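# Retract a sealant gun's rod by pressing its thumb plate

## Task

Slide the sealant gun's rod back as far as it goes; it only moves back while the little thumb plate on the rod, just behind the handle, is held pushed toward the front of the gun. The gun must never go into or over the marked areas around the arms' bases, or the task fails. At the end the gun must lie on the table, not on any other object, and the result must hold without the robot keeping it there. Release the gun and move the arms away, then declare that you are finished, or the task fails.

## Robot and tools

Robot: two arms, left_arm and right_arm, each with six joints and a parallel gripper. Cameras: cam_high, cam_low, cam_left_wrist and cam_right_wrist, all 504x504 pixels, sent in that order.

Frame: every printed gripper pose uses one scene frame, in metres. The origin sits on the table surface midway between the arms, +x reaches out over the table, +z is up, and left_arm is on the +y side. The names left and right refer to the arms, not to sides of an image. Orientation is printed as a quaternion in w,x,y,z order. The printed position is the point between the finger pads, roughly 1 cm behind the tips, and it can be wrong, more so when the arm is stretched far. The fingers point along the gripper's +z axis and close along its y axis.

Tool execute_actions, argument actions: a list holding at most one item.
- Empty list: nothing new is commanded; you just get the current state.
- Motion item: rows plus optional steps (1 to 15, default 15; each step is 1/30 s). rows is a list of 1 to 15 rows, one row used per step; if there are fewer rows than steps the last row is held. Every row has exactly 14 numbers, covering both arms even if one stays still: left_arm waist, shoulder, elbow, wrist pitch, wrist yaw, wrist roll, grip, then the same seven for right_arm. The six joint values are absolute target angles in radians, matching the Joint positions readout, not offsets. Stated ranges per arm: waist -2.618 to 3.054, shoulder 0.000 to 3.142, elbow 0.000 to 3.142, wrist pitch -1.571 to 1.571, wrist yaw -1.571 to 1.571, wrist roll -2.094 to 2.094. A target more than 0.036 rad beyond a range end, and further out than the joint currently is, makes the call refused, and then nothing is sent. True ends may differ by up to 0.036 rad; a target past the true end is clipped there and the result may say "joint sent to its limit" (possibly about an earlier action). The grip value is an absolute setting from -1 (closed) to +1 (fully open).
- Wait item: steps only (up to 300); no new command, returns after that many steps since the last result, counting your reply time.
Optional pictures (true/false) controls whether images come back; by default they do.

Motion limits: each joint's target is kept within a fixed lead of its measured angle per step (waist 0.202, shoulder 0.258, elbow 0.238, wrist pitch 0.573, wrist yaw and roll 0.522 rad), and if the targets would move a gripper over 70 mm from where it is, all that arm's targets are scaled back. So large moves need several calls. Friction may leave a joint up to about 0.031 rad off target, and tiny changes may do nothing. The simulation keeps running while you think; arms keep heading for the last row sent until they settle or a step is HELD.

Result lines: a state line per arm with gripper position and quaternion; Joint positions and Joint velocities per arm (six angles in radians plus gripper opening in metres, 0.093 open to 0.000 closed); grip_measured on the -1..+1 scale. On a rigid flat object the opening settles up to about 12 mm below its true width. Pads meet near grip_measured -0.94, and each millimetre of width adds about 0.0208; each gripper carries a fixed bias of up to 0.02. Pressing force grows the further your grip number sits below the object's width reading, to roughly 50 to 62 N per pad; thin parts get less. To keep holding, keep sending the same closing number. "joint command not followed" means a clearance check altered or blocked joint targets on some steps; HELD marks steps where your row was not sent, fully or partly. MOTOR HOT appears from 75 °C; at 90 °C that arm is stopped for 10 s, and at 100 °C it goes limp and drops (OVER-TEMPERATURE FAULT). Avoid holding loads longer than needed.

Tool zoom_image: camera (one of the four names) and region [x0, y0, x1, y1] in that camera's pixels, origin top-left, at most 504 by 504; returns a sharper crop of the latest picture. Camera calibration (intrinsics, distortion, world-to-camera transforms) was supplied and may be a few degrees and millimetres off.

Tool finished_scene: argument scene, the number of the current scene. Replying without any tool call also ends things.

Suggested order: look, locate the gun and thumb plate, steady the gun with one arm if needed, press the plate forward with the other while drawing the rod back, release, retract, then finish.

Avoid: moving the gun into or above the base zones, knocking anything off the table, leaving the gun on another object, dropping or slamming it, pushing hard, and letting the arms collide or press on each other. A loose object may occasionally get a small push from outside.

Each tool is called after ">>>" as a command line: name --argument value for each argument, lists and objects as JSON in quotes; but a table of rows of numbers goes row by row, as --pt "numbers of a row", without its own name.

## Session

>>> execute_actions --actions '[]'

Scene clock: 0.00 s of 4150.00 s.
left_arm: end_effector_position=(+0.2839, +0.3327, +0.1031) grip_measured=+0.982 end_effector_quat_wxyz=(+0.101, +0.735, +0.660, -0.114) | right_arm: end_effector_position=(+0.0631, +0.2091, +0.3097) grip_measured=+0.981 end_effector_quat_wxyz=(-0.639, +0.761, -0.007, -0.112)
Joint positions: left_arm=[ 0.235  1.727  1.338 -1.319  0.275  2.034  0.092] | right_arm=[ 1.045  1.477  1.134  0.153 -0.574 -1.493  0.092]
Joint velocities: left_arm=[ 0.002  0.002 -0.002  0.022  0.007 -0.022 -0.   ] | right_arm=[-0.022 -0.007 -0.007  0.022  0.037 -0.007 -0.   ]
Motor temperatures (°C, as the motors report them): left_arm=[25 39 30 28 27 25] | right_arm=[25 28 33 30 28 25]
camera_calibration (this result's frames):
cam_left_wrist: T_world_to_cam=[[-0.992577, 0.120058, -0.0194026, 0.24438], [0.117482, 0.9878, 0.102217, -0.334484], [0.0314378, 0.099179, -0.994573, 0.140477], [0, 0, 0, 1]] pos_world=[0.277445, 0.287131, 0.178647]
cam_right_wrist: T_world_to_cam=[[0.144267, 0.153523, 0.977557, -0.346912], [0.949463, -0.299773, -0.0930424, 0.0652683], [0.278761, 0.941577, -0.189012, -0.0733486], [0, 0, 0, 1]] pos_world=[0.00852491, 0.141888, 0.331335]

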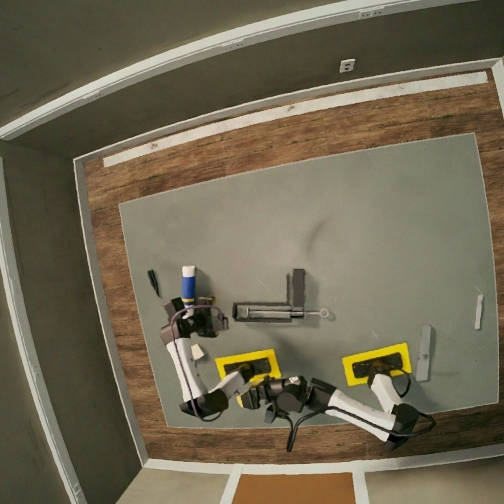

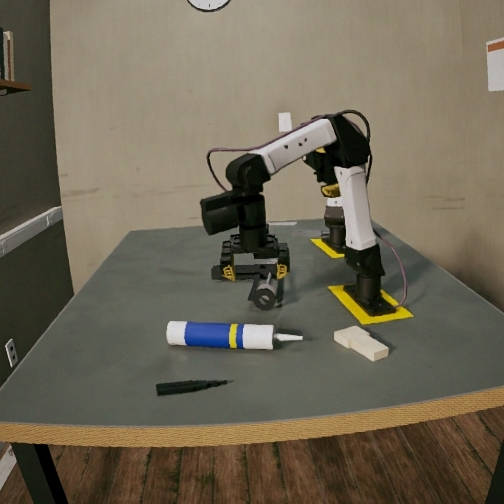

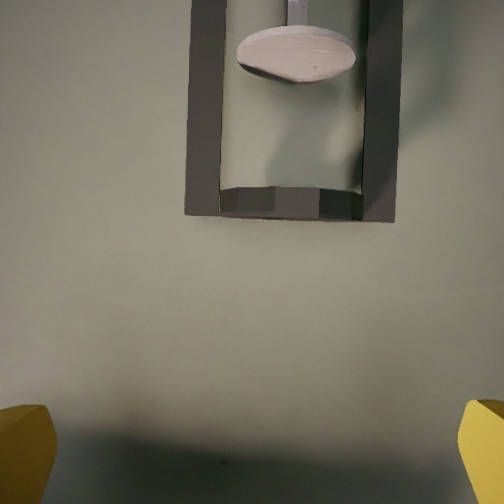

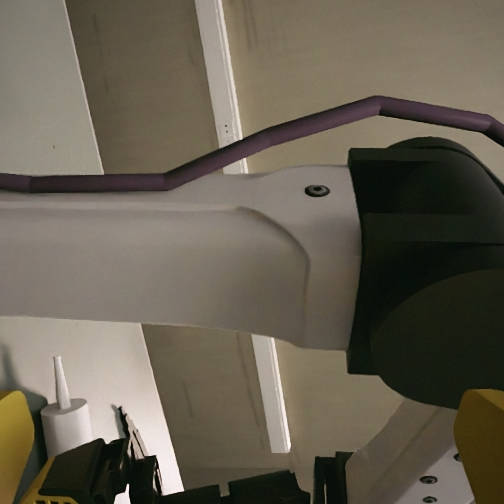

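>>> zoom_image --camera "cam_high" --region '[210, 250, 360, 350]'

Region (210, 250, 360, 350) of cam_high's 504x504 image, scaled by 3.360, with more detail than that image has.

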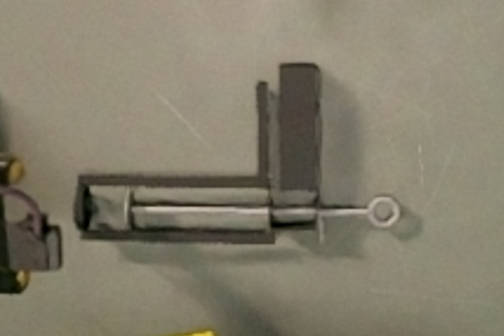

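>>> execute_actions --actions '[{"rows":[[0.235,1.727,1.338,-1.319,0.275,2.034,1,0.61,1.3,0.9,-0.2,0,0,1],[0.235,1.727,1.338,-1.319,0.275,2.034,1,0.61,1.3,0.9,-0.2,0,0,1],[0.235,1.727,1.338,-1.319,0.275,2.034,1,0.61,1.3,0.9,-0.2,0,0,1],[0.235,1.727,1.338,-1.319,0.275,2.034,1,0.61,1.3,0.9,-0.2,0,0,1],[0.235,1.727,1.338,-1.319,0.275,2.034,1,0.61,1.3,0.9,-0.2,0,0,1],[0.235,1.727,1.338,-1.319,0.275,2.034,1,0.61,1.3,0.9,-0.2,0,0,1],[0.235,1.727,1.338,-1.319,0.275,2.034,1,0.61,1.3,0.9,-0.2,0,0,1],[0.235,1.6,1.5,-1.4,0,-0.8,-1,0.61,1.03,0.54,-0.39,0,0,-0.44]],"steps":15}]' --pictures false

>>> execute_actions --actions '[{"steps":40}]'

Scene clock: 35.93 s of 4150.00 s.
left_arm: end_effector_position=(+0.2929, +0.3741, +0.1741) grip_measured=-0.986 end_effector_quat_wxyz=(+0.058, +0.449, +0.891, +0.021) | right_arm: end_effector_position=(+0.2053, +0.0040, +0.1872) grip_measured=-0.437 end_effector_quat_wxyz=(+0.483, -0.598, +0.636, +0.058)
Joint positions: left_arm=[ 0.234  1.586  1.494 -1.367  0.055  1.267  0.   ] | right_arm=[ 0.637  1.073  0.712 -0.196 -0.109 -0.703  0.024]
Joint velocities: left_arm=[ 0.017 -0.09   0.002 -0.11  -0.286 -2.806  0.   ] | right_arm=[-0.154 -0.447 -1.038 -0.608  0.374  1.795 -0.004]
Motor temperatures (°C, as the motors report them): left_arm=[25 42 32 28 27 25] | right_arm=[25 33 41 38 28 25]
Steps of this call (steps 1 to 90: nothing new was sent; then 32.43 s passed at rest; steps 91 to 105: all 15 steps of this action). Readings (joint positions):
91: left_arm=[0.235 1.727 1.338 -1.319 0.275 2.034] | right_arm=[1.038 1.466 1.122 0.144 -0.545 -1.457]
92: left_arm=[0.235 1.727 1.338 -1.319 0.275 2.034] | right_arm=[1.017 1.441 1.097 0.119 -0.504 -1.412]
94: left_arm=[0.235 1.727 1.338 -1.319 0.275 2.034] | right_arm=[0.953 1.395 1.049 0.068 -0.418 -1.317]
98: left_arm=[0.234 1.720 1.354 -1.333 0.238 1.960] | right_arm=[0.798 1.330 0.978 -0.021 -0.269 -1.104]
105: the state above

Scene clock: 37.27 s of 4150.00 s.
left_arm: end_effector_position=(+0.2858, +0.3802, +0.1720) grip_measured=-1.000 end_effector_quat_wxyz=(+0.041, -0.533, +0.845, -0.013) | right_arm: end_effector_position=(+0.1768, -0.0532, +0.0946) grip_measured=-0.438 end_effector_quat_wxyz=(+0.323, -0.338, +0.875, +0.125)
Joint positions: left_arm=[ 0.234  1.591  1.494 -1.388  0.006 -0.788  0.   ] | right_arm=[ 0.618  1.047  0.553 -0.371 -0.007 -0.008  0.024]
Joint velocities: left_arm=[ 0.002 -0.017  0.012 -0.037  0.007 -0.007  0.   ] | right_arm=[-0.002  0.002  0.002  0.037  0.007  0.051 -0.001]
Motor temperatures (°C, as the motors report them): left_arm=[25 41 32 28 27 25] | right_arm=[25 33 41 38 28 25]
Steps of this call (steps 1 to 40: the robot went on to your last target). Readings (joint positions):
1: left_arm=[0.234 1.585 1.494 -1.372 0.046 1.169] | right_arm=[0.632 1.061 0.676 -0.216 -0.095 -0.631]
2: left_arm=[0.234 1.588 1.494 -1.377 0.038 1.069] | right_arm=[0.628 1.052 0.642 -0.240 -0.080 -0.545]
4: left_arm=[0.234 1.591 1.494 -1.381 0.027 0.872] | right_arm=[0.621 1.047 0.586 -0.295 -0.053 -0.361]
8: left_arm=[0.234 1.591 1.494 -1.385 0.015 0.476] | right_arm=[0.618 1.047 0.553 -0.368 -0.024 -0.151]
40: the state above
camera_calibration (this result's frames):
cam_left_wrist: T_world_to_cam=[[0.892246, -0.449032, 0.0476299, -0.0918906], [-0.436714, -0.831298, 0.343839, 0.419776], [-0.1148, -0.327589, -0.93782, 0.398489], [0, 0, 0, 1]] pos_world=[0.311058, 0.438238, 0.233752]
cam_right_wrist: T_world_to_cam=[[0.665849, -0.745431, 0.0312713, -0.16324], [-0.71503, -0.649538, -0.25852, 0.150035], [0.213021, 0.149775, -0.9655, 0.144179], [0, 0, 0, 1]] pos_world=[0.18526, -0.0458252, 0.183096]

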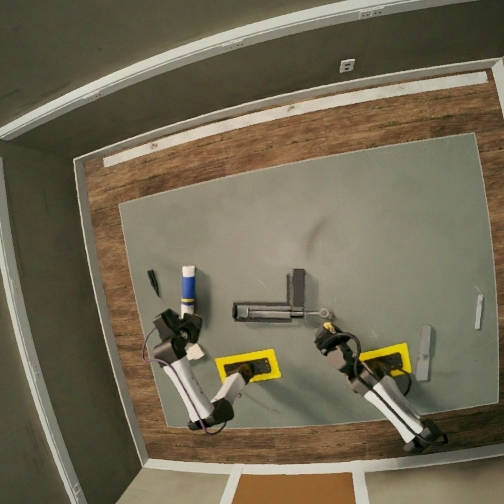

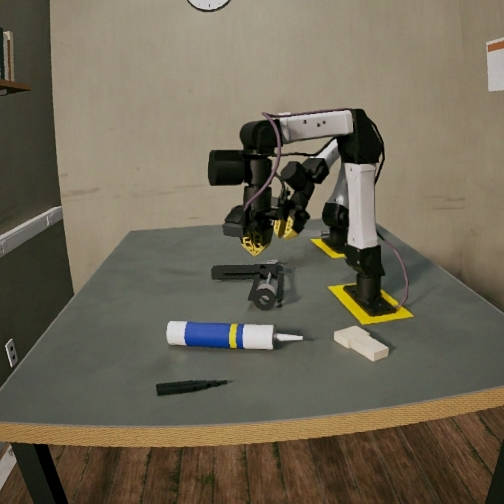

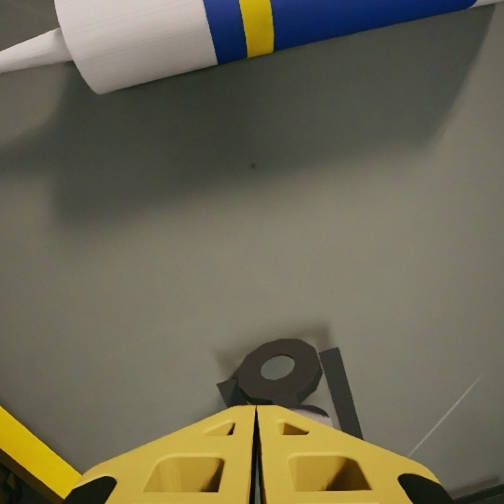

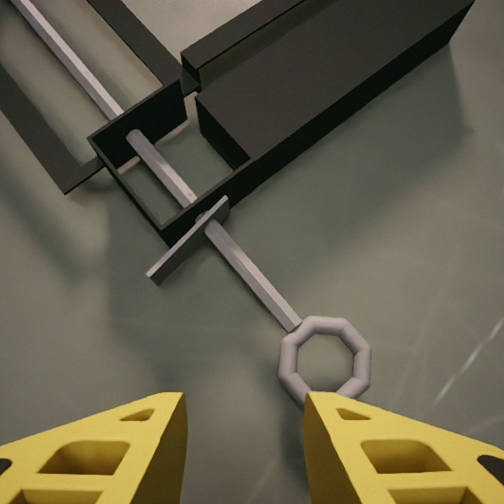

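>>> execute_actions --actions '[{"rows":[[-0.3,1.6,1.5,-1.4,0,-0.8,-1,0.44,1.1,0.52,-0.3,0,0,-0.44],[-0.3,1.6,1.5,-1.4,0,-0.8,-1,0.44,1.1,0.52,-0.3,0,0,-0.44],[-0.3,1.6,1.5,-1.4,0,-0.8,-1,0.44,1.1,0.52,-0.3,0,0,-0.44],[-0.3,1.6,1.5,-1.4,0,-0.8,-1,0.44,1.1,0.52,-0.3,0,0,-0.44],[-0.3,1.6,1.5,-1.4,0,-0.8,-1,0.44,1.23,0.45,-0.12,0,0,-0.44]],"steps":15}]'

Scene clock: 48.03 s of 4150.00 s.
left_arm: end_effector_position=(+0.2952, +0.2213, +0.1720) grip_measured=-1.000 end_effector_quat_wxyz=(+0.036, -0.288, +0.957, -0.024) | right_arm: end_effector_position=(+0.2163, -0.0890, +0.0469) grip_measured=-0.438 end_effector_quat_wxyz=(+0.316, -0.261, +0.908, +0.088)
Joint positions: left_arm=[-0.311  1.591  1.494 -1.389  0.008 -0.793  0.   ] | right_arm=[ 0.445  1.224  0.467 -0.145  0.    -0.007  0.024]
Joint velocities: left_arm=[ 0.007  0.007  0.002  0.022 -0.022 -0.007  0.   ] | right_arm=[ 0.002 -0.012  0.007  0.183 -0.022 -0.007 -0.001]
Motor temperatures (°C, as the motors report them): left_arm=[25 41 33 28 27 25] | right_arm=[25 32 41 37 28 25]
Steps of this call (steps 1 to 30: the robot went on to your last target; steps 31 to 90: nothing new was sent; then 7.27 s passed at rest; steps 91 to 105: all 15 steps of this action). Readings (joint positions):
91: left_arm=[0.212 1.591 1.494 -1.389 -0.007 -0.792] | right_arm=[0.591 1.051 0.553 -0.364 -0.022 -0.008]
92: left_arm=[0.162 1.591 1.494 -1.389 -0.015 -0.793] | right_arm=[0.535 1.062 0.553 -0.347 -0.022 -0.008]
94: left_arm=[0.023 1.591 1.494 -1.389 -0.014 -0.793] | right_arm=[0.460 1.080 0.553 -0.327 -0.005 -0.007]
98: left_arm=[-0.255 1.591 1.494 -1.389 -0.002 -0.793] | right_arm=[0.445 1.200 0.499 -0.189 0.000 -0.007]
105: the state above
camera_calibration (this result's frames):
cam_left_wrist: T_world_to_cam=[[0.534517, -0.843753, 0.0487117, 0.0210895], [-0.801667, -0.487917, 0.34535, 0.3233], [-0.267622, -0.223646, -0.937209, 0.369521], [0, 0, 0, 1]] pos_world=[0.346799, 0.25818, 0.23364]
cam_right_wrist: T_world_to_cam=[[0.522949, -0.851618, 0.0356545, -0.193475], [-0.826841, -0.517006, -0.22145, 0.176899], [0.207024, 0.0863263, -0.97452, 0.0911391], [0, 0, 0, 1]] pos_world=[0.228577, -0.0811769, 0.134889]

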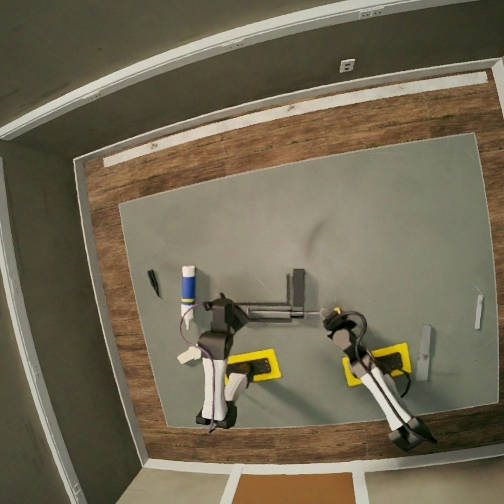

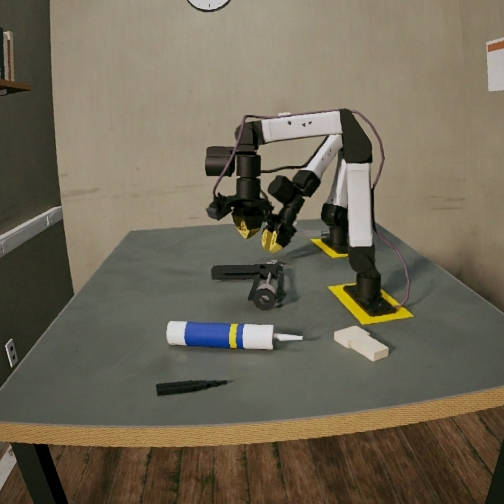

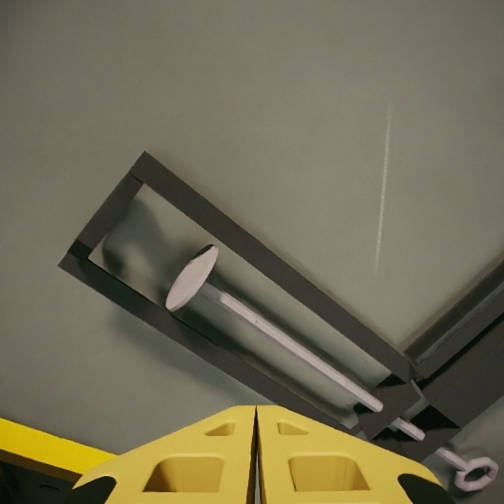

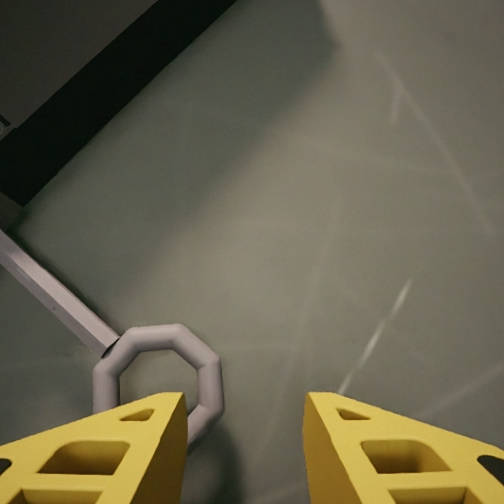

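>>> execute_actions --actions '[{"rows":[[-0.3,1.6,1.5,-1.4,0,-0.8,-1,0.495,1.23,0.45,-0.12,0,0,-0.44],[-0.3,1.6,1.5,-1.4,0,-0.8,-1,0.495,1.23,0.45,-0.12,0,0,-0.44],[-0.3,1.6,1.5,-1.4,0,-0.8,-1,0.495,1.23,0.45,-0.12,0,0,-0.44],[-0.3,1.6,1.5,-1.4,0,-0.8,-1,0.495,1.27,0.42,-0.06,0,0,-0.44],[-0.3,1.6,1.5,-1.4,0,-0.8,-1,0.495,1.27,0.42,-0.06,0,0,-0.44],[-0.3,1.6,1.5,-1.4,0,-0.8,-1,0.495,1.30,0.40,-0.01,0,0,-0.44]],"steps":15}]'

Scene clock: 58.77 s of 4150.00 s.
left_arm: end_effector_position=(+0.2953, +0.2216, +0.1720) grip_measured=-1.000 end_effector_quat_wxyz=(+0.036, -0.288, +0.957, -0.023) | right_arm: end_effector_position=(+0.2136, -0.0757, +0.0326) grip_measured=-0.438 end_effector_quat_wxyz=(+0.322, -0.279, +0.899, +0.097)
Joint positions: left_arm=[-0.311  1.591  1.494 -1.389  0.006 -0.793  0.   ] | right_arm=[ 0.487  1.286  0.425 -0.023  0.002 -0.006  0.024]
Joint velocities: left_arm=[ 0.002 -0.007 -0.002 -0.007  0.007  0.037  0.   ] | right_arm=[-0.017  0.007  0.002  0.051 -0.051  0.007 -0.001]
Motor temperatures (°C, as the motors report them): left_arm=[25 41 33 28 27 25] | right_arm=[25 31 40 38 28 25]
Steps of this call (steps 1 to 30: the robot went on to your last target; steps 31 to 90: nothing new was sent; then 7.23 s passed at rest; steps 91 to 105: all 15 steps of this action). Readings (joint positions):
91: left_arm=[-0.311 1.591 1.494 -1.389 0.006 -0.793] | right_arm=[0.451 1.224 0.467 -0.120 0.003 -0.006]
92: left_arm=[-0.311 1.591 1.494 -1.389 0.006 -0.793] | right_arm=[0.464 1.224 0.467 -0.120 0.004 -0.006]
94: left_arm=[-0.311 1.591 1.494 -1.389 0.006 -0.793] | right_arm=[0.483 1.228 0.464 -0.110 0.002 -0.006]
98: left_arm=[-0.311 1.591 1.494 -1.389 0.006 -0.793] | right_arm=[0.487 1.273 0.441 -0.050 0.002 -0.006]
105: the state above
camera_calibration (this result's frames):
cam_left_wrist: T_world_to_cam=[[0.534611, -0.843755, 0.0476244, 0.0214327], [-0.801712, -0.488535, 0.344372, 0.323784], [-0.267299, -0.222286, -0.937625, 0.369265], [0, 0, 0, 1]] pos_world=[0.346828, 0.258346, 0.233709]
cam_right_wrist: T_world_to_cam=[[0.557153, -0.829618, 0.0362519, -0.185918], [-0.801346, -0.54859, -0.238524, 0.171077], [0.217771, 0.103844, -0.97046, 0.0755728], [0, 0, 0, 1]] pos_world=[0.224219, -0.0682375, 0.120886]

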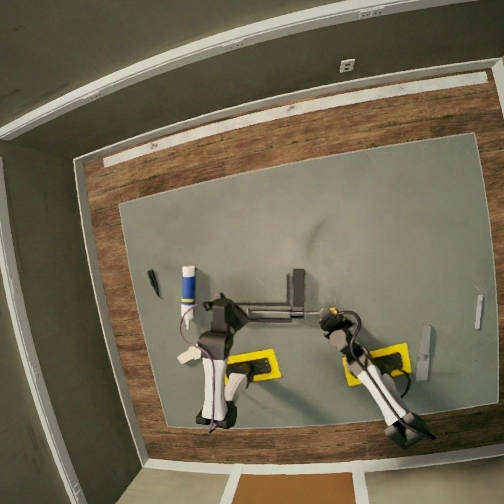

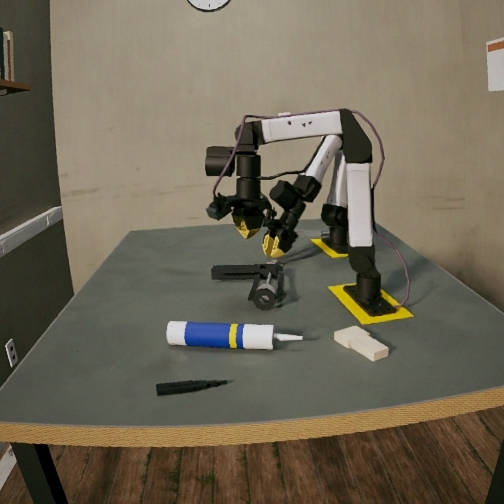

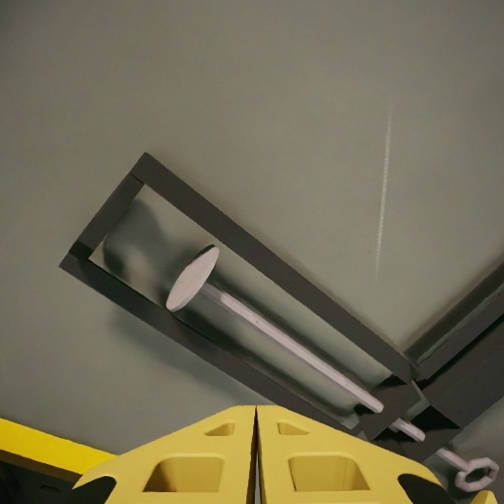

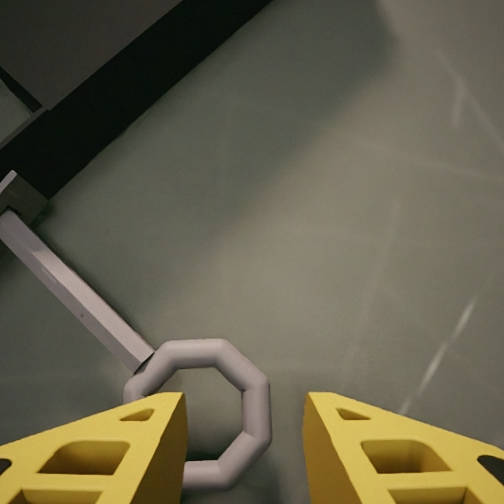

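>>> execute_actions --actions '[{"rows":[[-0.3,1.6,1.5,-1.4,0,-0.8,-1,0.495,1.32,0.39,0.02,0,0,-0.44],[-0.3,1.6,1.5,-1.4,0,-0.8,-1,0.495,1.32,0.39,0.02,0,0,-0.44],[-0.3,1.6,1.5,-1.4,0,-0.8,-1,0.495,1.32,0.39,0.02,0,0,-0.44],[-0.3,1.6,1.5,-1.4,0,-0.8,-1,0.495,1.355,0.365,0.07,0,0,-0.44],[-0.3,1.6,1.5,-1.4,0,-0.8,-1,0.495,1.355,0.365,0.07,0,0,-0.44],[-0.3,1.6,1.5,-1.4,0,-0.8,-1,0.495,1.355,0.365,0.07,0,0,-0.44],[-0.3,1.6,1.5,-1.4,0,-0.8,-1,0.495,1.355,0.365,0.07,0,0,-0.44],[-0.3,1.6,1.5,-1.4,0,-0.8,-1,0.495,1.355,0.365,0.07,0,0,-0.44],[-0.3,1.6,1.5,-1.4,0,-0.8,-1,0.495,1.355,0.365,0.07,0,0,-0.44],[-0.3,1.6,1.5,-1.4,0,-0.8,-1,0.495,1.355,0.365,0.07,0,0,-0.44],[-0.3,1.6,1.5,-1.4,0,-0.8,-1,0.495,1.355,0.365,0.07,0,0,-0.6],[-0.3,1.6,1.5,-1.4,0,-0.8,-1,0.495,1.355,0.365,0.07,0,0,-0.75],[-0.3,1.6,1.5,-1.4,0,-0.8,-1,0.495,1.355,0.365,0.07,0,0,-0.95]],"steps":15}]'

Scene clock: 67.90 s of 4150.00 s.
left_arm: end_effector_position=(+0.2953, +0.2216, +0.1720) grip_measured=-1.000 end_effector_quat_wxyz=(+0.036, -0.288, +0.957, -0.023) | right_arm: end_effector_position=(+0.2169, -0.0743, +0.0227) grip_measured=-0.941 end_effector_quat_wxyz=(+0.330, -0.277, +0.897, +0.097)
Joint positions: left_arm=[-0.311  1.591  1.494 -1.389  0.006 -0.793  0.   ] | right_arm=[ 0.487  1.337  0.396  0.073  0.006 -0.005  0.   ]
Joint velocities: left_arm=[-0.007  0.007 -0.002 -0.051 -0.007 -0.007  0.   ] | right_arm=[ 0.007 -0.002 -0.017  0.168 -0.007 -0.022 -0.013]
Motor temperatures (°C, as the motors report them): left_arm=[25 41 34 28 27 25] | right_arm=[25 31 40 38 28 25]
Steps of this call (steps 1 to 30: the robot went on to your last target; steps 31 to 90: nothing new was sent; then 5.63 s passed at rest; steps 91 to 105: all 15 steps of this action). Readings (joint positions):
91: left_arm=[-0.311 1.591 1.494 -1.389 0.006 -0.793] | right_arm=[0.487 1.288 0.425 -0.007 0.002 -0.006]
92: left_arm=[-0.311 1.591 1.494 -1.389 0.006 -0.793] | right_arm=[0.487 1.293 0.425 0.000 0.002 -0.006]
94: left_arm=[-0.311 1.591 1.494 -1.389 0.006 -0.793] | right_arm=[0.487 1.305 0.420 0.020 0.002 -0.006]
98: left_arm=[-0.311 1.591 1.494 -1.389 0.006 -0.793] | right_arm=[0.487 1.337 0.396 0.055 0.001 -0.005]
105: the state above
camera_calibration (this result's frames):
cam_left_wrist: T_world_to_cam=[[0.534611, -0.843755, 0.0476244, 0.0214327], [-0.801712, -0.488535, 0.344372, 0.323784], [-0.267299, -0.222286, -0.937625, 0.369265], [0, 0, 0, 1]] pos_world=[0.346828, 0.258346, 0.233709]
cam_right_wrist: T_world_to_cam=[[0.553525, -0.831908, 0.0392246, -0.18571], [-0.799579, -0.54401, -0.254415, 0.172508], [0.232989, 0.109462, -0.966299, 0.0620353], [0, 0, 0, 1]] pos_world=[0.226275, -0.0674379, 0.111118]

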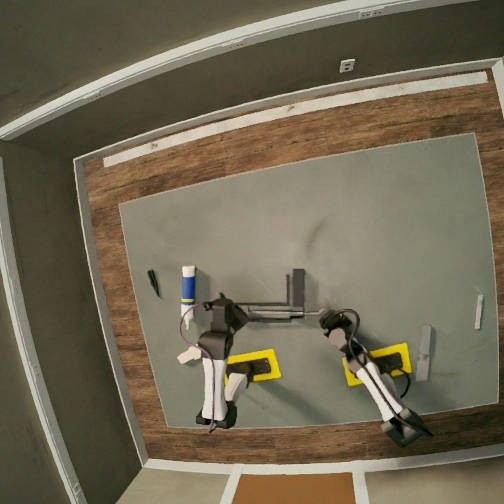

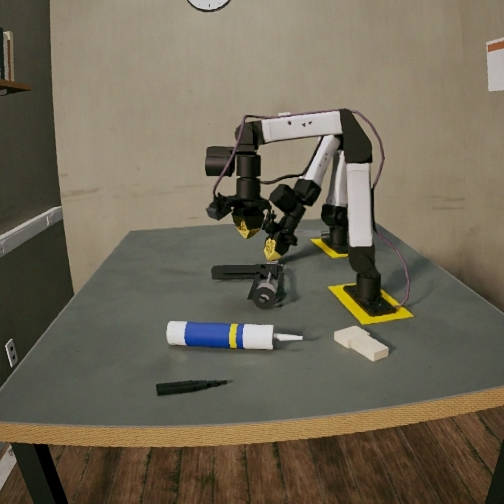

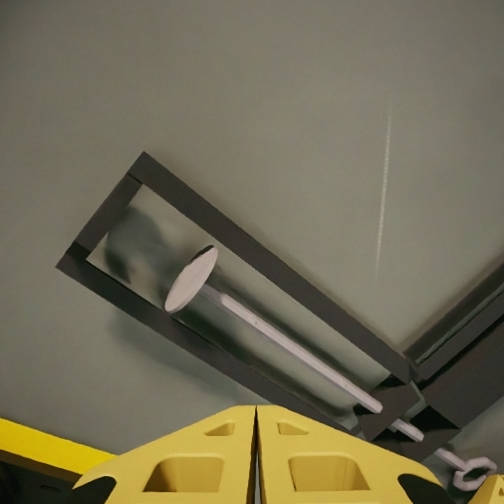

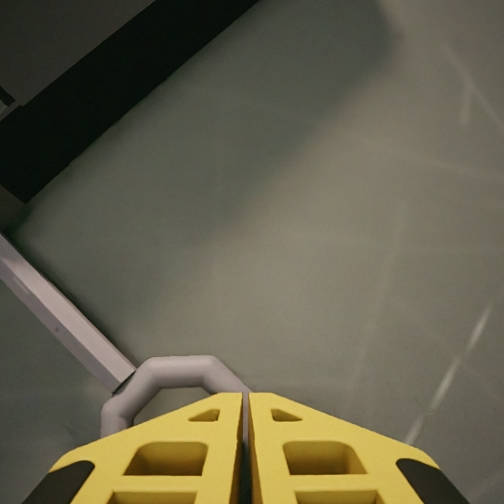

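>>> execute_actions --actions '[{"rows":[[-0.3,1.6,1.5,-1.4,0,-0.8,-1,0.495,1.34,0.37,0.07,0,0,-0.44],[-0.3,1.6,1.5,-1.4,0,-0.8,-1,0.495,1.34,0.37,0.07,0,0,-0.44],[-0.3,1.6,1.5,-1.4,0,-0.8,-1,0.495,1.34,0.37,0.07,0,0,-0.44],[-0.3,1.6,1.5,-1.4,0,-0.8,-1,0.495,1.34,0.37,0.07,0,0,-0.44],[-0.3,1.6,1.5,-1.4,0,-0.8,-1,0.495,1.34,0.37,0.07,0,0,-0.44],[-0.3,1.6,1.5,-1.4,0,-0.8,-1,0.495,1.34,0.37,0.07,0,0,-0.44],[-0.3,1.6,1.5,-1.4,0,-0.8,-1,0.495,1.39,0.34,0.07,0,0,-0.44]],"steps":15}]'

Scene clock: 78.20 s of 4150.00 s.
left_arm: end_effector_position=(+0.2953, +0.2216, +0.1720) grip_measured=-1.000 end_effector_quat_wxyz=(+0.036, -0.288, +0.957, -0.023) | right_arm: end_effector_position=(+0.2157, -0.0740, +0.0157) grip_measured=-0.442 end_effector_quat_wxyz=(+0.327, -0.277, +0.898, +0.100)
Joint positions: left_arm=[-0.311  1.591  1.494 -1.389  0.006 -0.793  0.   ] | right_arm=[ 0.487  1.364  0.382  0.109  0.001 -0.002  0.024]
Joint velocities: left_arm=[-0.002 -0.017 -0.007 -0.066  0.037  0.022  0.   ] | right_arm=[-0.012 -0.007  0.007  0.037  0.037 -0.007 -0.   ]
Motor temperatures (°C, as the motors report them): left_arm=[25 41 34 28 27 25] | right_arm=[25 31 39 38 28 25]
Steps of this call (steps 1 to 15: the robot went on to your last target; steps 16 to 90: nothing new was sent; then 6.80 s passed at rest; steps 91 to 105: all 15 steps of this action). Readings (joint positions):
91: left_arm=[-0.311 1.591 1.494 -1.389 0.006 -0.793] | right_arm=[0.487 1.337 0.396 0.081 0.006 -0.005]
92: left_arm=[-0.311 1.591 1.494 -1.389 0.006 -0.793] | right_arm=[0.487 1.337 0.396 0.081 0.006 -0.005]
94: left_arm=[-0.311 1.591 1.494 -1.389 0.006 -0.793] | right_arm=[0.487 1.337 0.396 0.081 0.006 -0.005]
98: left_arm=[-0.311 1.591 1.494 -1.389 0.006 -0.793] | right_arm=[0.487 1.350 0.390 0.090 0.006 -0.005]
105: the state above
camera_calibration (this result's frames):
cam_left_wrist: T_world_to_cam=[[0.534611, -0.843755, 0.0476244, 0.0214327], [-0.801712, -0.488535, 0.344372, 0.323784], [-0.267299, -0.222286, -0.937625, 0.369265], [0, 0, 0, 1]] pos_world=[0.346828, 0.258346, 0.233709]
cam_right_wrist: T_world_to_cam=[[0.555165, -0.831078, 0.0331705, -0.184678], [-0.800578, -0.544754, -0.249636, 0.170013], [0.225537, 0.112033, -0.967772, 0.0573752], [0, 0, 0, 1]] pos_world=[0.225695, -0.0672945, 0.104093]

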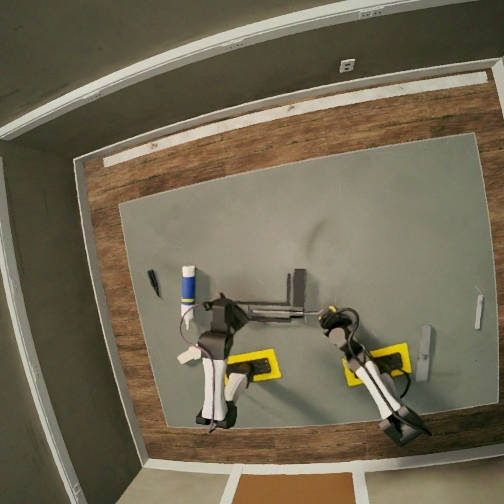

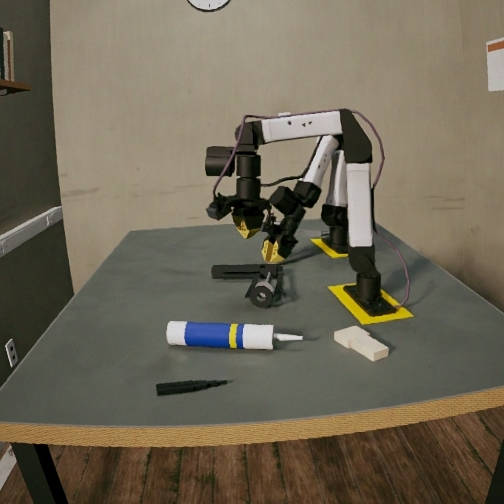

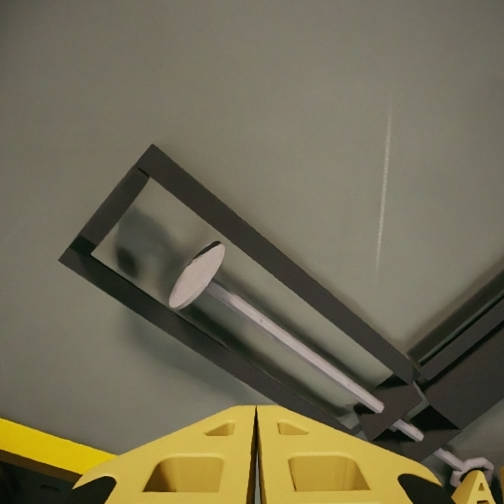

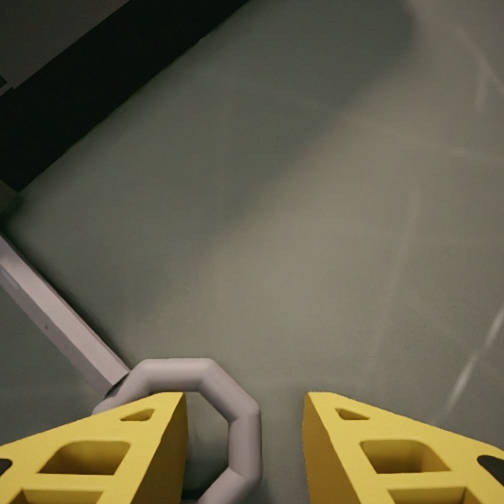

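>>> execute_actions --actions '[{"rows":[[-0.3,1.6,1.5,-1.4,0,-0.8,-1,0.48,1.32,0.38,0.07,0,0,-0.44],[-0.3,1.6,1.5,-1.4,0,-0.8,-1,0.47,1.32,0.38,0.07,0,0,-0.44],[-0.3,1.6,1.5,-1.4,0,-0.8,-1,0.45,1.32,0.38,0.07,0,0,-0.44],[-0.3,1.6,1.5,-1.4,0,-0.8,-1,0.45,1.32,0.38,0.07,0,0,-0.44],[-0.3,1.6,1.5,-1.4,0,-0.8,-1,0.45,1.32,0.38,0.07,0,0,-0.44],[-0.3,1.6,1.5,-1.4,0,-0.8,-1,0.45,1.32,0.38,0.07,0,0,-0.44],[-0.3,1.6,1.5,-1.4,0,-0.8,-1,0.45,1.32,0.38,0.07,0,0,-0.44],[-0.3,1.6,1.5,-1.4,0,-0.8,-1,0.45,1.39,0.34,0.07,0,0,-0.44]],"steps":15}]'

Scene clock: 85.93 s of 4150.00 s.
left_arm: end_effector_position=(+0.2953, +0.2216, +0.1720) grip_measured=-1.000 end_effector_quat_wxyz=(+0.036, -0.288, +0.957, -0.023) | right_arm: end_effector_position=(+0.2199, -0.0811, +0.0150) grip_measured=-0.442 end_effector_quat_wxyz=(+0.327, -0.264, +0.902, +0.096)
Joint positions: left_arm=[-0.311  1.591  1.494 -1.389  0.006 -0.793  0.   ] | right_arm=[ 0.458  1.365  0.381  0.109 -0.003 -0.002  0.024]
Joint velocities: left_arm=[-0.007 -0.007  0.007 -0.066 -0.007  0.007  0.   ] | right_arm=[ 0.012 -0.002 -0.017  0.051 -0.007 -0.037  0.   ]
Motor temperatures (°C, as the motors report them): left_arm=[25 40 34 28 27 25] | right_arm=[25 30 38 37 28 25]
Steps of this call (steps 1 to 15: the robot went on to your last target; steps 16 to 90: nothing new was sent; then 4.23 s passed at rest; steps 91 to 105: all 15 steps of this action). Readings (joint positions):
91: left_arm=[-0.311 1.591 1.494 -1.389 0.006 -0.793] | right_arm=[0.487 1.358 0.382 0.110 0.001 -0.002]
92: left_arm=[-0.311 1.591 1.494 -1.389 0.006 -0.793] | right_arm=[0.486 1.348 0.382 0.105 0.000 -0.002]
94: left_arm=[-0.311 1.591 1.494 -1.389 0.006 -0.793] | right_arm=[0.471 1.333 0.382 0.103 -0.001 -0.002]
98: left_arm=[-0.311 1.591 1.494 -1.389 0.006 -0.793] | right_arm=[0.458 1.336 0.382 0.098 -0.001 -0.002]
105: the state above
camera_calibration (this result's frames):
cam_left_wrist: T_world_to_cam=[[0.534611, -0.843755, 0.0476244, 0.0214327], [-0.801712, -0.488535, 0.344372, 0.323784], [-0.267299, -0.222286, -0.937625, 0.369265], [0, 0, 0, 1]] pos_world=[0.346828, 0.258346, 0.233709]
cam_right_wrist: T_world_to_cam=[[0.532779, -0.845722, 0.0300145, -0.189129], [-0.815811, -0.522717, -0.247426, 0.174409], [0.224942, 0.107337, -0.968442, 0.0563141], [0, 0, 0, 1]] pos_world=[0.230381, -0.0748289, 0.103367]

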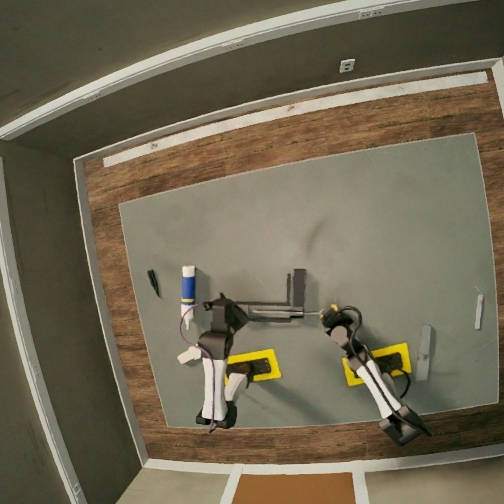

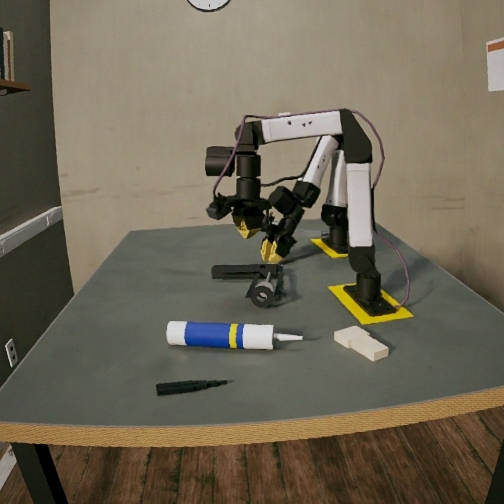

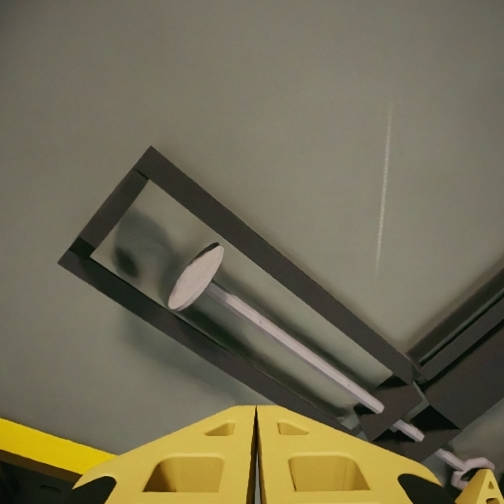

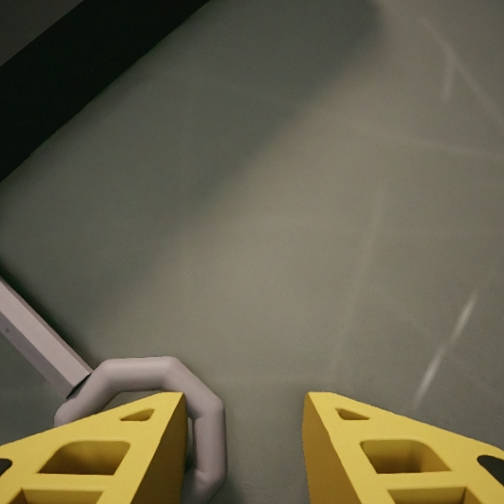

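>>> execute_actions --actions '[{"rows":[[-0.3,1.6,1.5,-1.4,0,-0.8,-1,0.45,1.29,0.39,0.07,0,0,-0.44],[-0.3,1.6,1.5,-1.4,0,-0.8,-1,0.45,1.29,0.39,0.07,0,0,-0.44],[-0.3,1.6,1.5,-1.4,0,-0.8,-1,0.45,1.29,0.39,0.07,0,0,-0.44],[-0.3,1.6,1.5,-1.4,0,-0.8,-1,0.45,1.29,0.39,0.0,0,0,-0.44],[-0.3,1.6,1.5,-1.4,0,-0.8,-1,0.45,1.29,0.39,0.0,0,0,-0.44],[-0.3,1.6,1.5,-1.4,0,-0.8,-1,0.45,1.29,0.39,0.0,0,0,-0.44],[-0.3,1.6,1.5,-1.4,0,-0.8,-1,0.45,1.29,0.39,0.0,0,0,-0.44],[-0.3,1.6,1.5,-1.4,0,-0.8,-1,0.45,1.29,0.39,0.0,0,0,-0.44],[-0.3,1.6,1.5,-1.4,0,-0.8,-1,0.45,1.35,0.37,0.0,0,0,-0.44]],"steps":15}]'

Scene clock: 97.70 s of 4150.00 s.
left_arm: end_effector_position=(+0.2953, +0.2216, +0.1720) grip_measured=-1.000 end_effector_quat_wxyz=(+0.036, -0.288, +0.957, -0.023) | right_arm: end_effector_position=(+0.2137, -0.0844, +0.0176) grip_measured=-0.442 end_effector_quat_wxyz=(+0.318, -0.265, +0.905, +0.095)
Joint positions: left_arm=[-0.311  1.591  1.494 -1.389  0.006 -0.793  0.   ] | right_arm=[ 0.458  1.324  0.381  0.05  -0.006 -0.002  0.024]
Joint velocities: left_arm=[ 0.002 -0.017 -0.012 -0.022 -0.051 -0.037  0.   ] | right_arm=[-0.002 -0.007  0.022  0.095 -0.037 -0.022 -0.001]
Motor temperatures (°C, as the motors report them): left_arm=[25 40 34 28 27 25] | right_arm=[25 30 38 36 28 25]
Steps of this call (steps 1 to 15: the robot went on to your last target; steps 16 to 90: nothing new was sent; then 8.27 s passed at rest; steps 91 to 105: all 15 steps of this action). Readings (joint positions):
91: left_arm=[-0.311 1.591 1.494 -1.389 0.006 -0.793] | right_arm=[0.458 1.356 0.381 0.114 -0.003 -0.002]
92: left_arm=[-0.311 1.591 1.494 -1.389 0.006 -0.793] | right_arm=[0.458 1.337 0.381 0.102 -0.003 -0.002]
94: left_arm=[-0.311 1.591 1.494 -1.389 0.006 -0.793] | right_arm=[0.458 1.307 0.381 0.094 -0.003 -0.002]
98: left_arm=[-0.311 1.591 1.494 -1.389 0.006 -0.793] | right_arm=[0.458 1.297 0.381 0.053 -0.003 -0.002]
105: the state above
camera_calibration (this result's frames):
cam_left_wrist: T_world_to_cam=[[0.534611, -0.843755, 0.0476244, 0.0214327], [-0.801712, -0.488535, 0.344372, 0.323784], [-0.267299, -0.222286, -0.937625, 0.369265], [0, 0, 0, 1]] pos_world=[0.346828, 0.258346, 0.233709]
cam_right_wrist: T_world_to_cam=[[0.53464, -0.844633, 0.0274757, -0.188985], [-0.818896, -0.525831, -0.230022, 0.168303], [0.208732, 0.100479, -0.972797, 0.0635026], [0, 0, 0, 1]] pos_world=[0.225607, -0.0775049, 0.105681]

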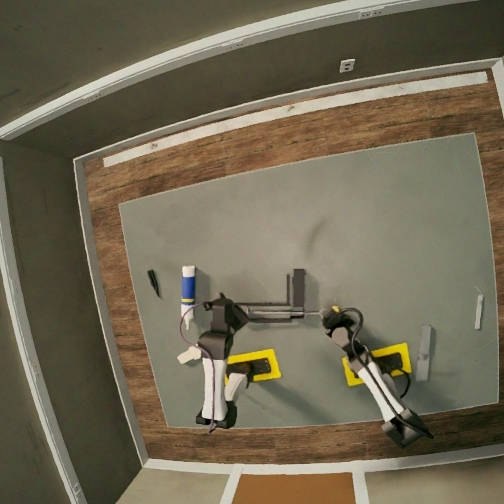

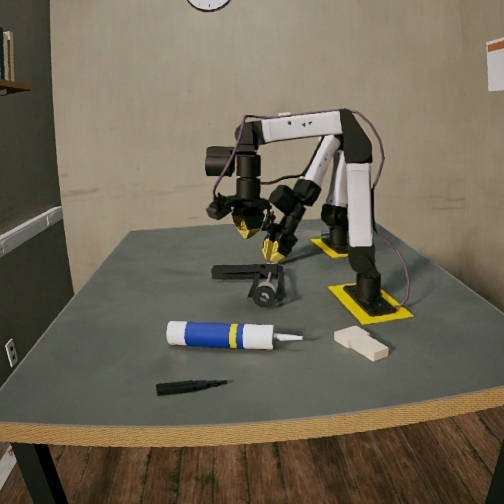

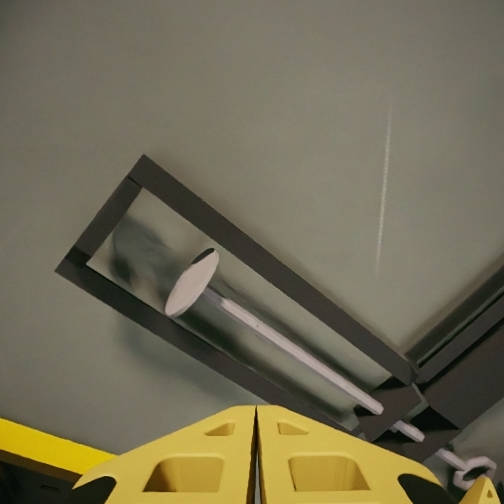

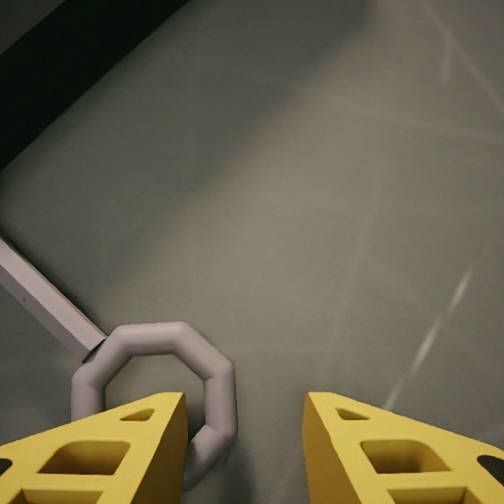

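Tip is now centered in the hole. Lower further and close.

>>> execute_actions --actions '[{"rows":[[-0.3,1.6,1.5,-1.4,0,-0.8,-1,0.45,1.37,0.35,0.0,0,0,-0.44],[-0.3,1.6,1.5,-1.4,0,-0.8,-1,0.45,1.37,0.35,0.0,0,0,-0.44],[-0.3,1.6,1.5,-1.4,0,-0.8,-1,0.45,1.38,0.345,0.0,0,0,-0.44],[-0.3,1.6,1.5,-1.4,0,-0.8,-1,0.45,1.38,0.345,0.0,0,0,-0.44],[-0.3,1.6,1.5,-1.4,0,-0.8,-1,0.45,1.38,0.345,0.0,0,0,-0.44],[-0.3,1.6,1.5,-1.4,0,-0.8,-1,0.45,1.38,0.345,0.0,0,0,-0.44],[-0.3,1.6,1.5,-1.4,0,-0.8,-1,0.45,1.38,0.345,0.0,0,0,-0.44],[-0.3,1.6,1.5,-1.4,0,-0.8,-1,0.45,1.38,0.345,0.0,0,0,-0.55],[-0.3,1.6,1.5,-1.4,0,-0.8,-1,0.45,1.38,0.345,0.0,0,0,-0.65],[-0.3,1.6,1.5,-1.4,0,-0.8,-1,0.45,1.38,0.345,0.0,0,0,-0.75],[-0.3,1.6,1.5,-1.4,0,-0.8,-1,0.45,1.38,0.345,0.0,0,0,-0.85],[-0.3,1.6,1.5,-1.4,0,-0.8,-1,0.45,1.38,0.345,0.0,0,0,-0.95]],"steps":15}]'

Scene clock: 107.73 s of 4150.00 s.
left_arm: end_effector_position=(+0.2953, +0.2216, +0.1720) grip_measured=-1.000 end_effector_quat_wxyz=(+0.036, -0.288, +0.957, -0.023) | right_arm: end_effector_position=(+0.2160, -0.0831, +0.0140) grip_measured=-0.947 end_effector_quat_wxyz=(+0.318, -0.265, +0.905, +0.097)
Joint positions: left_arm=[-0.311  1.591  1.494 -1.389  0.006 -0.793  0.   ] | right_arm=[ 0.457  1.352  0.381  0.078 -0.009 -0.001  0.   ]
Joint velocities: left_arm=[-0.022 -0.012  0.012 -0.022  0.095  0.066  0.   ] | right_arm=[ 0.007  0.017 -0.007  0.066 -0.037  0.022  0.   ]
Motor temperatures (°C, as the motors report them): left_arm=[25 40 35 28 27 25] | right_arm=[25 29 38 36 28 25]
Steps of this call (steps 1 to 15: the robot went on to your last target; steps 16 to 90: nothing new was sent; then 6.53 s passed at rest; steps 91 to 105: all 15 steps of this action). Readings (joint positions):
91: left_arm=[-0.311 1.591 1.494 -1.389 0.006 -0.793] | right_arm=[0.458 1.327 0.381 0.056 -0.006 -0.002]
92: left_arm=[-0.311 1.591 1.494 -1.389 0.006 -0.793] | right_arm=[0.458 1.331 0.381 0.059 -0.006 -0.002]
94: left_arm=[-0.311 1.591 1.494 -1.389 0.006 -0.793] | right_arm=[0.458 1.343 0.381 0.062 -0.006 -0.002]
98: left_arm=[-0.311 1.591 1.494 -1.389 0.006 -0.793] | right_arm=[0.458 1.352 0.381 0.065 -0.013 -0.002]
105: the state above
camera_calibration (this result's frames):
cam_left_wrist: T_world_to_cam=[[0.534635, -0.843755, 0.0473526, 0.0215185], [-0.801723, -0.488689, 0.344127, 0.323905], [-0.267218, -0.221946, -0.937728, 0.3692], [0, 0, 0, 1]] pos_world=[0.346835, 0.258388, 0.233726]
cam_right_wrist: T_world_to_cam=[[0.533969, -0.845137, 0.0249174, -0.18887], [-0.819573, -0.52461, -0.230399, 0.170281], [0.207791, 0.102604, -0.972777, 0.0598347], [0, 0, 0, 1]] pos_world=[0.227975, -0.0764294, 0.102145]

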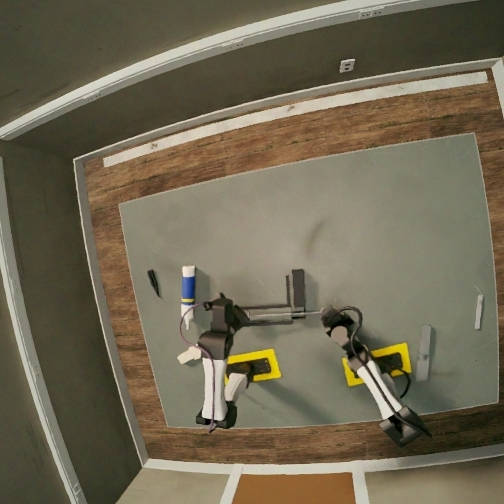

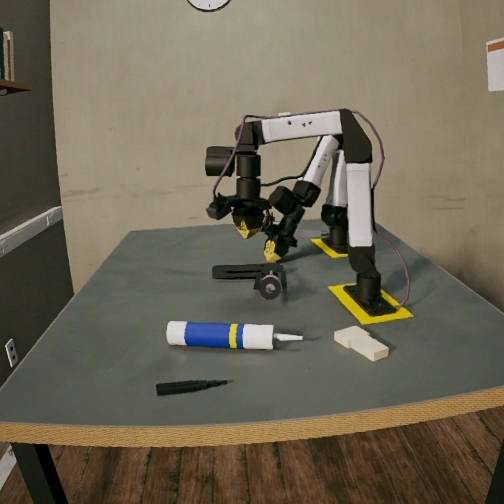

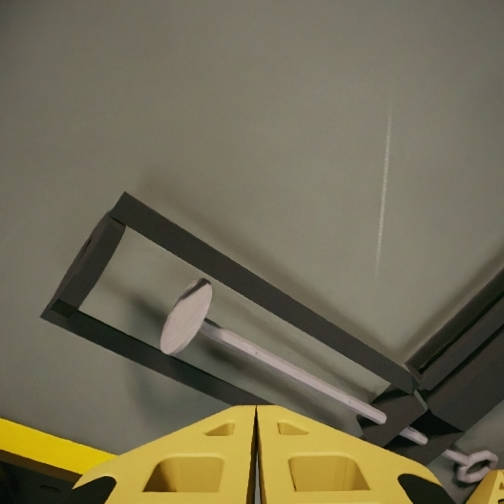

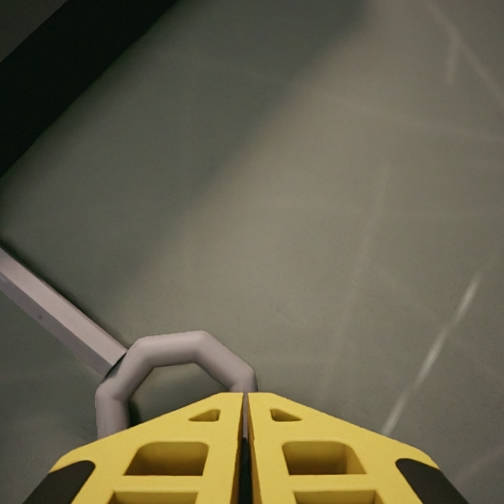

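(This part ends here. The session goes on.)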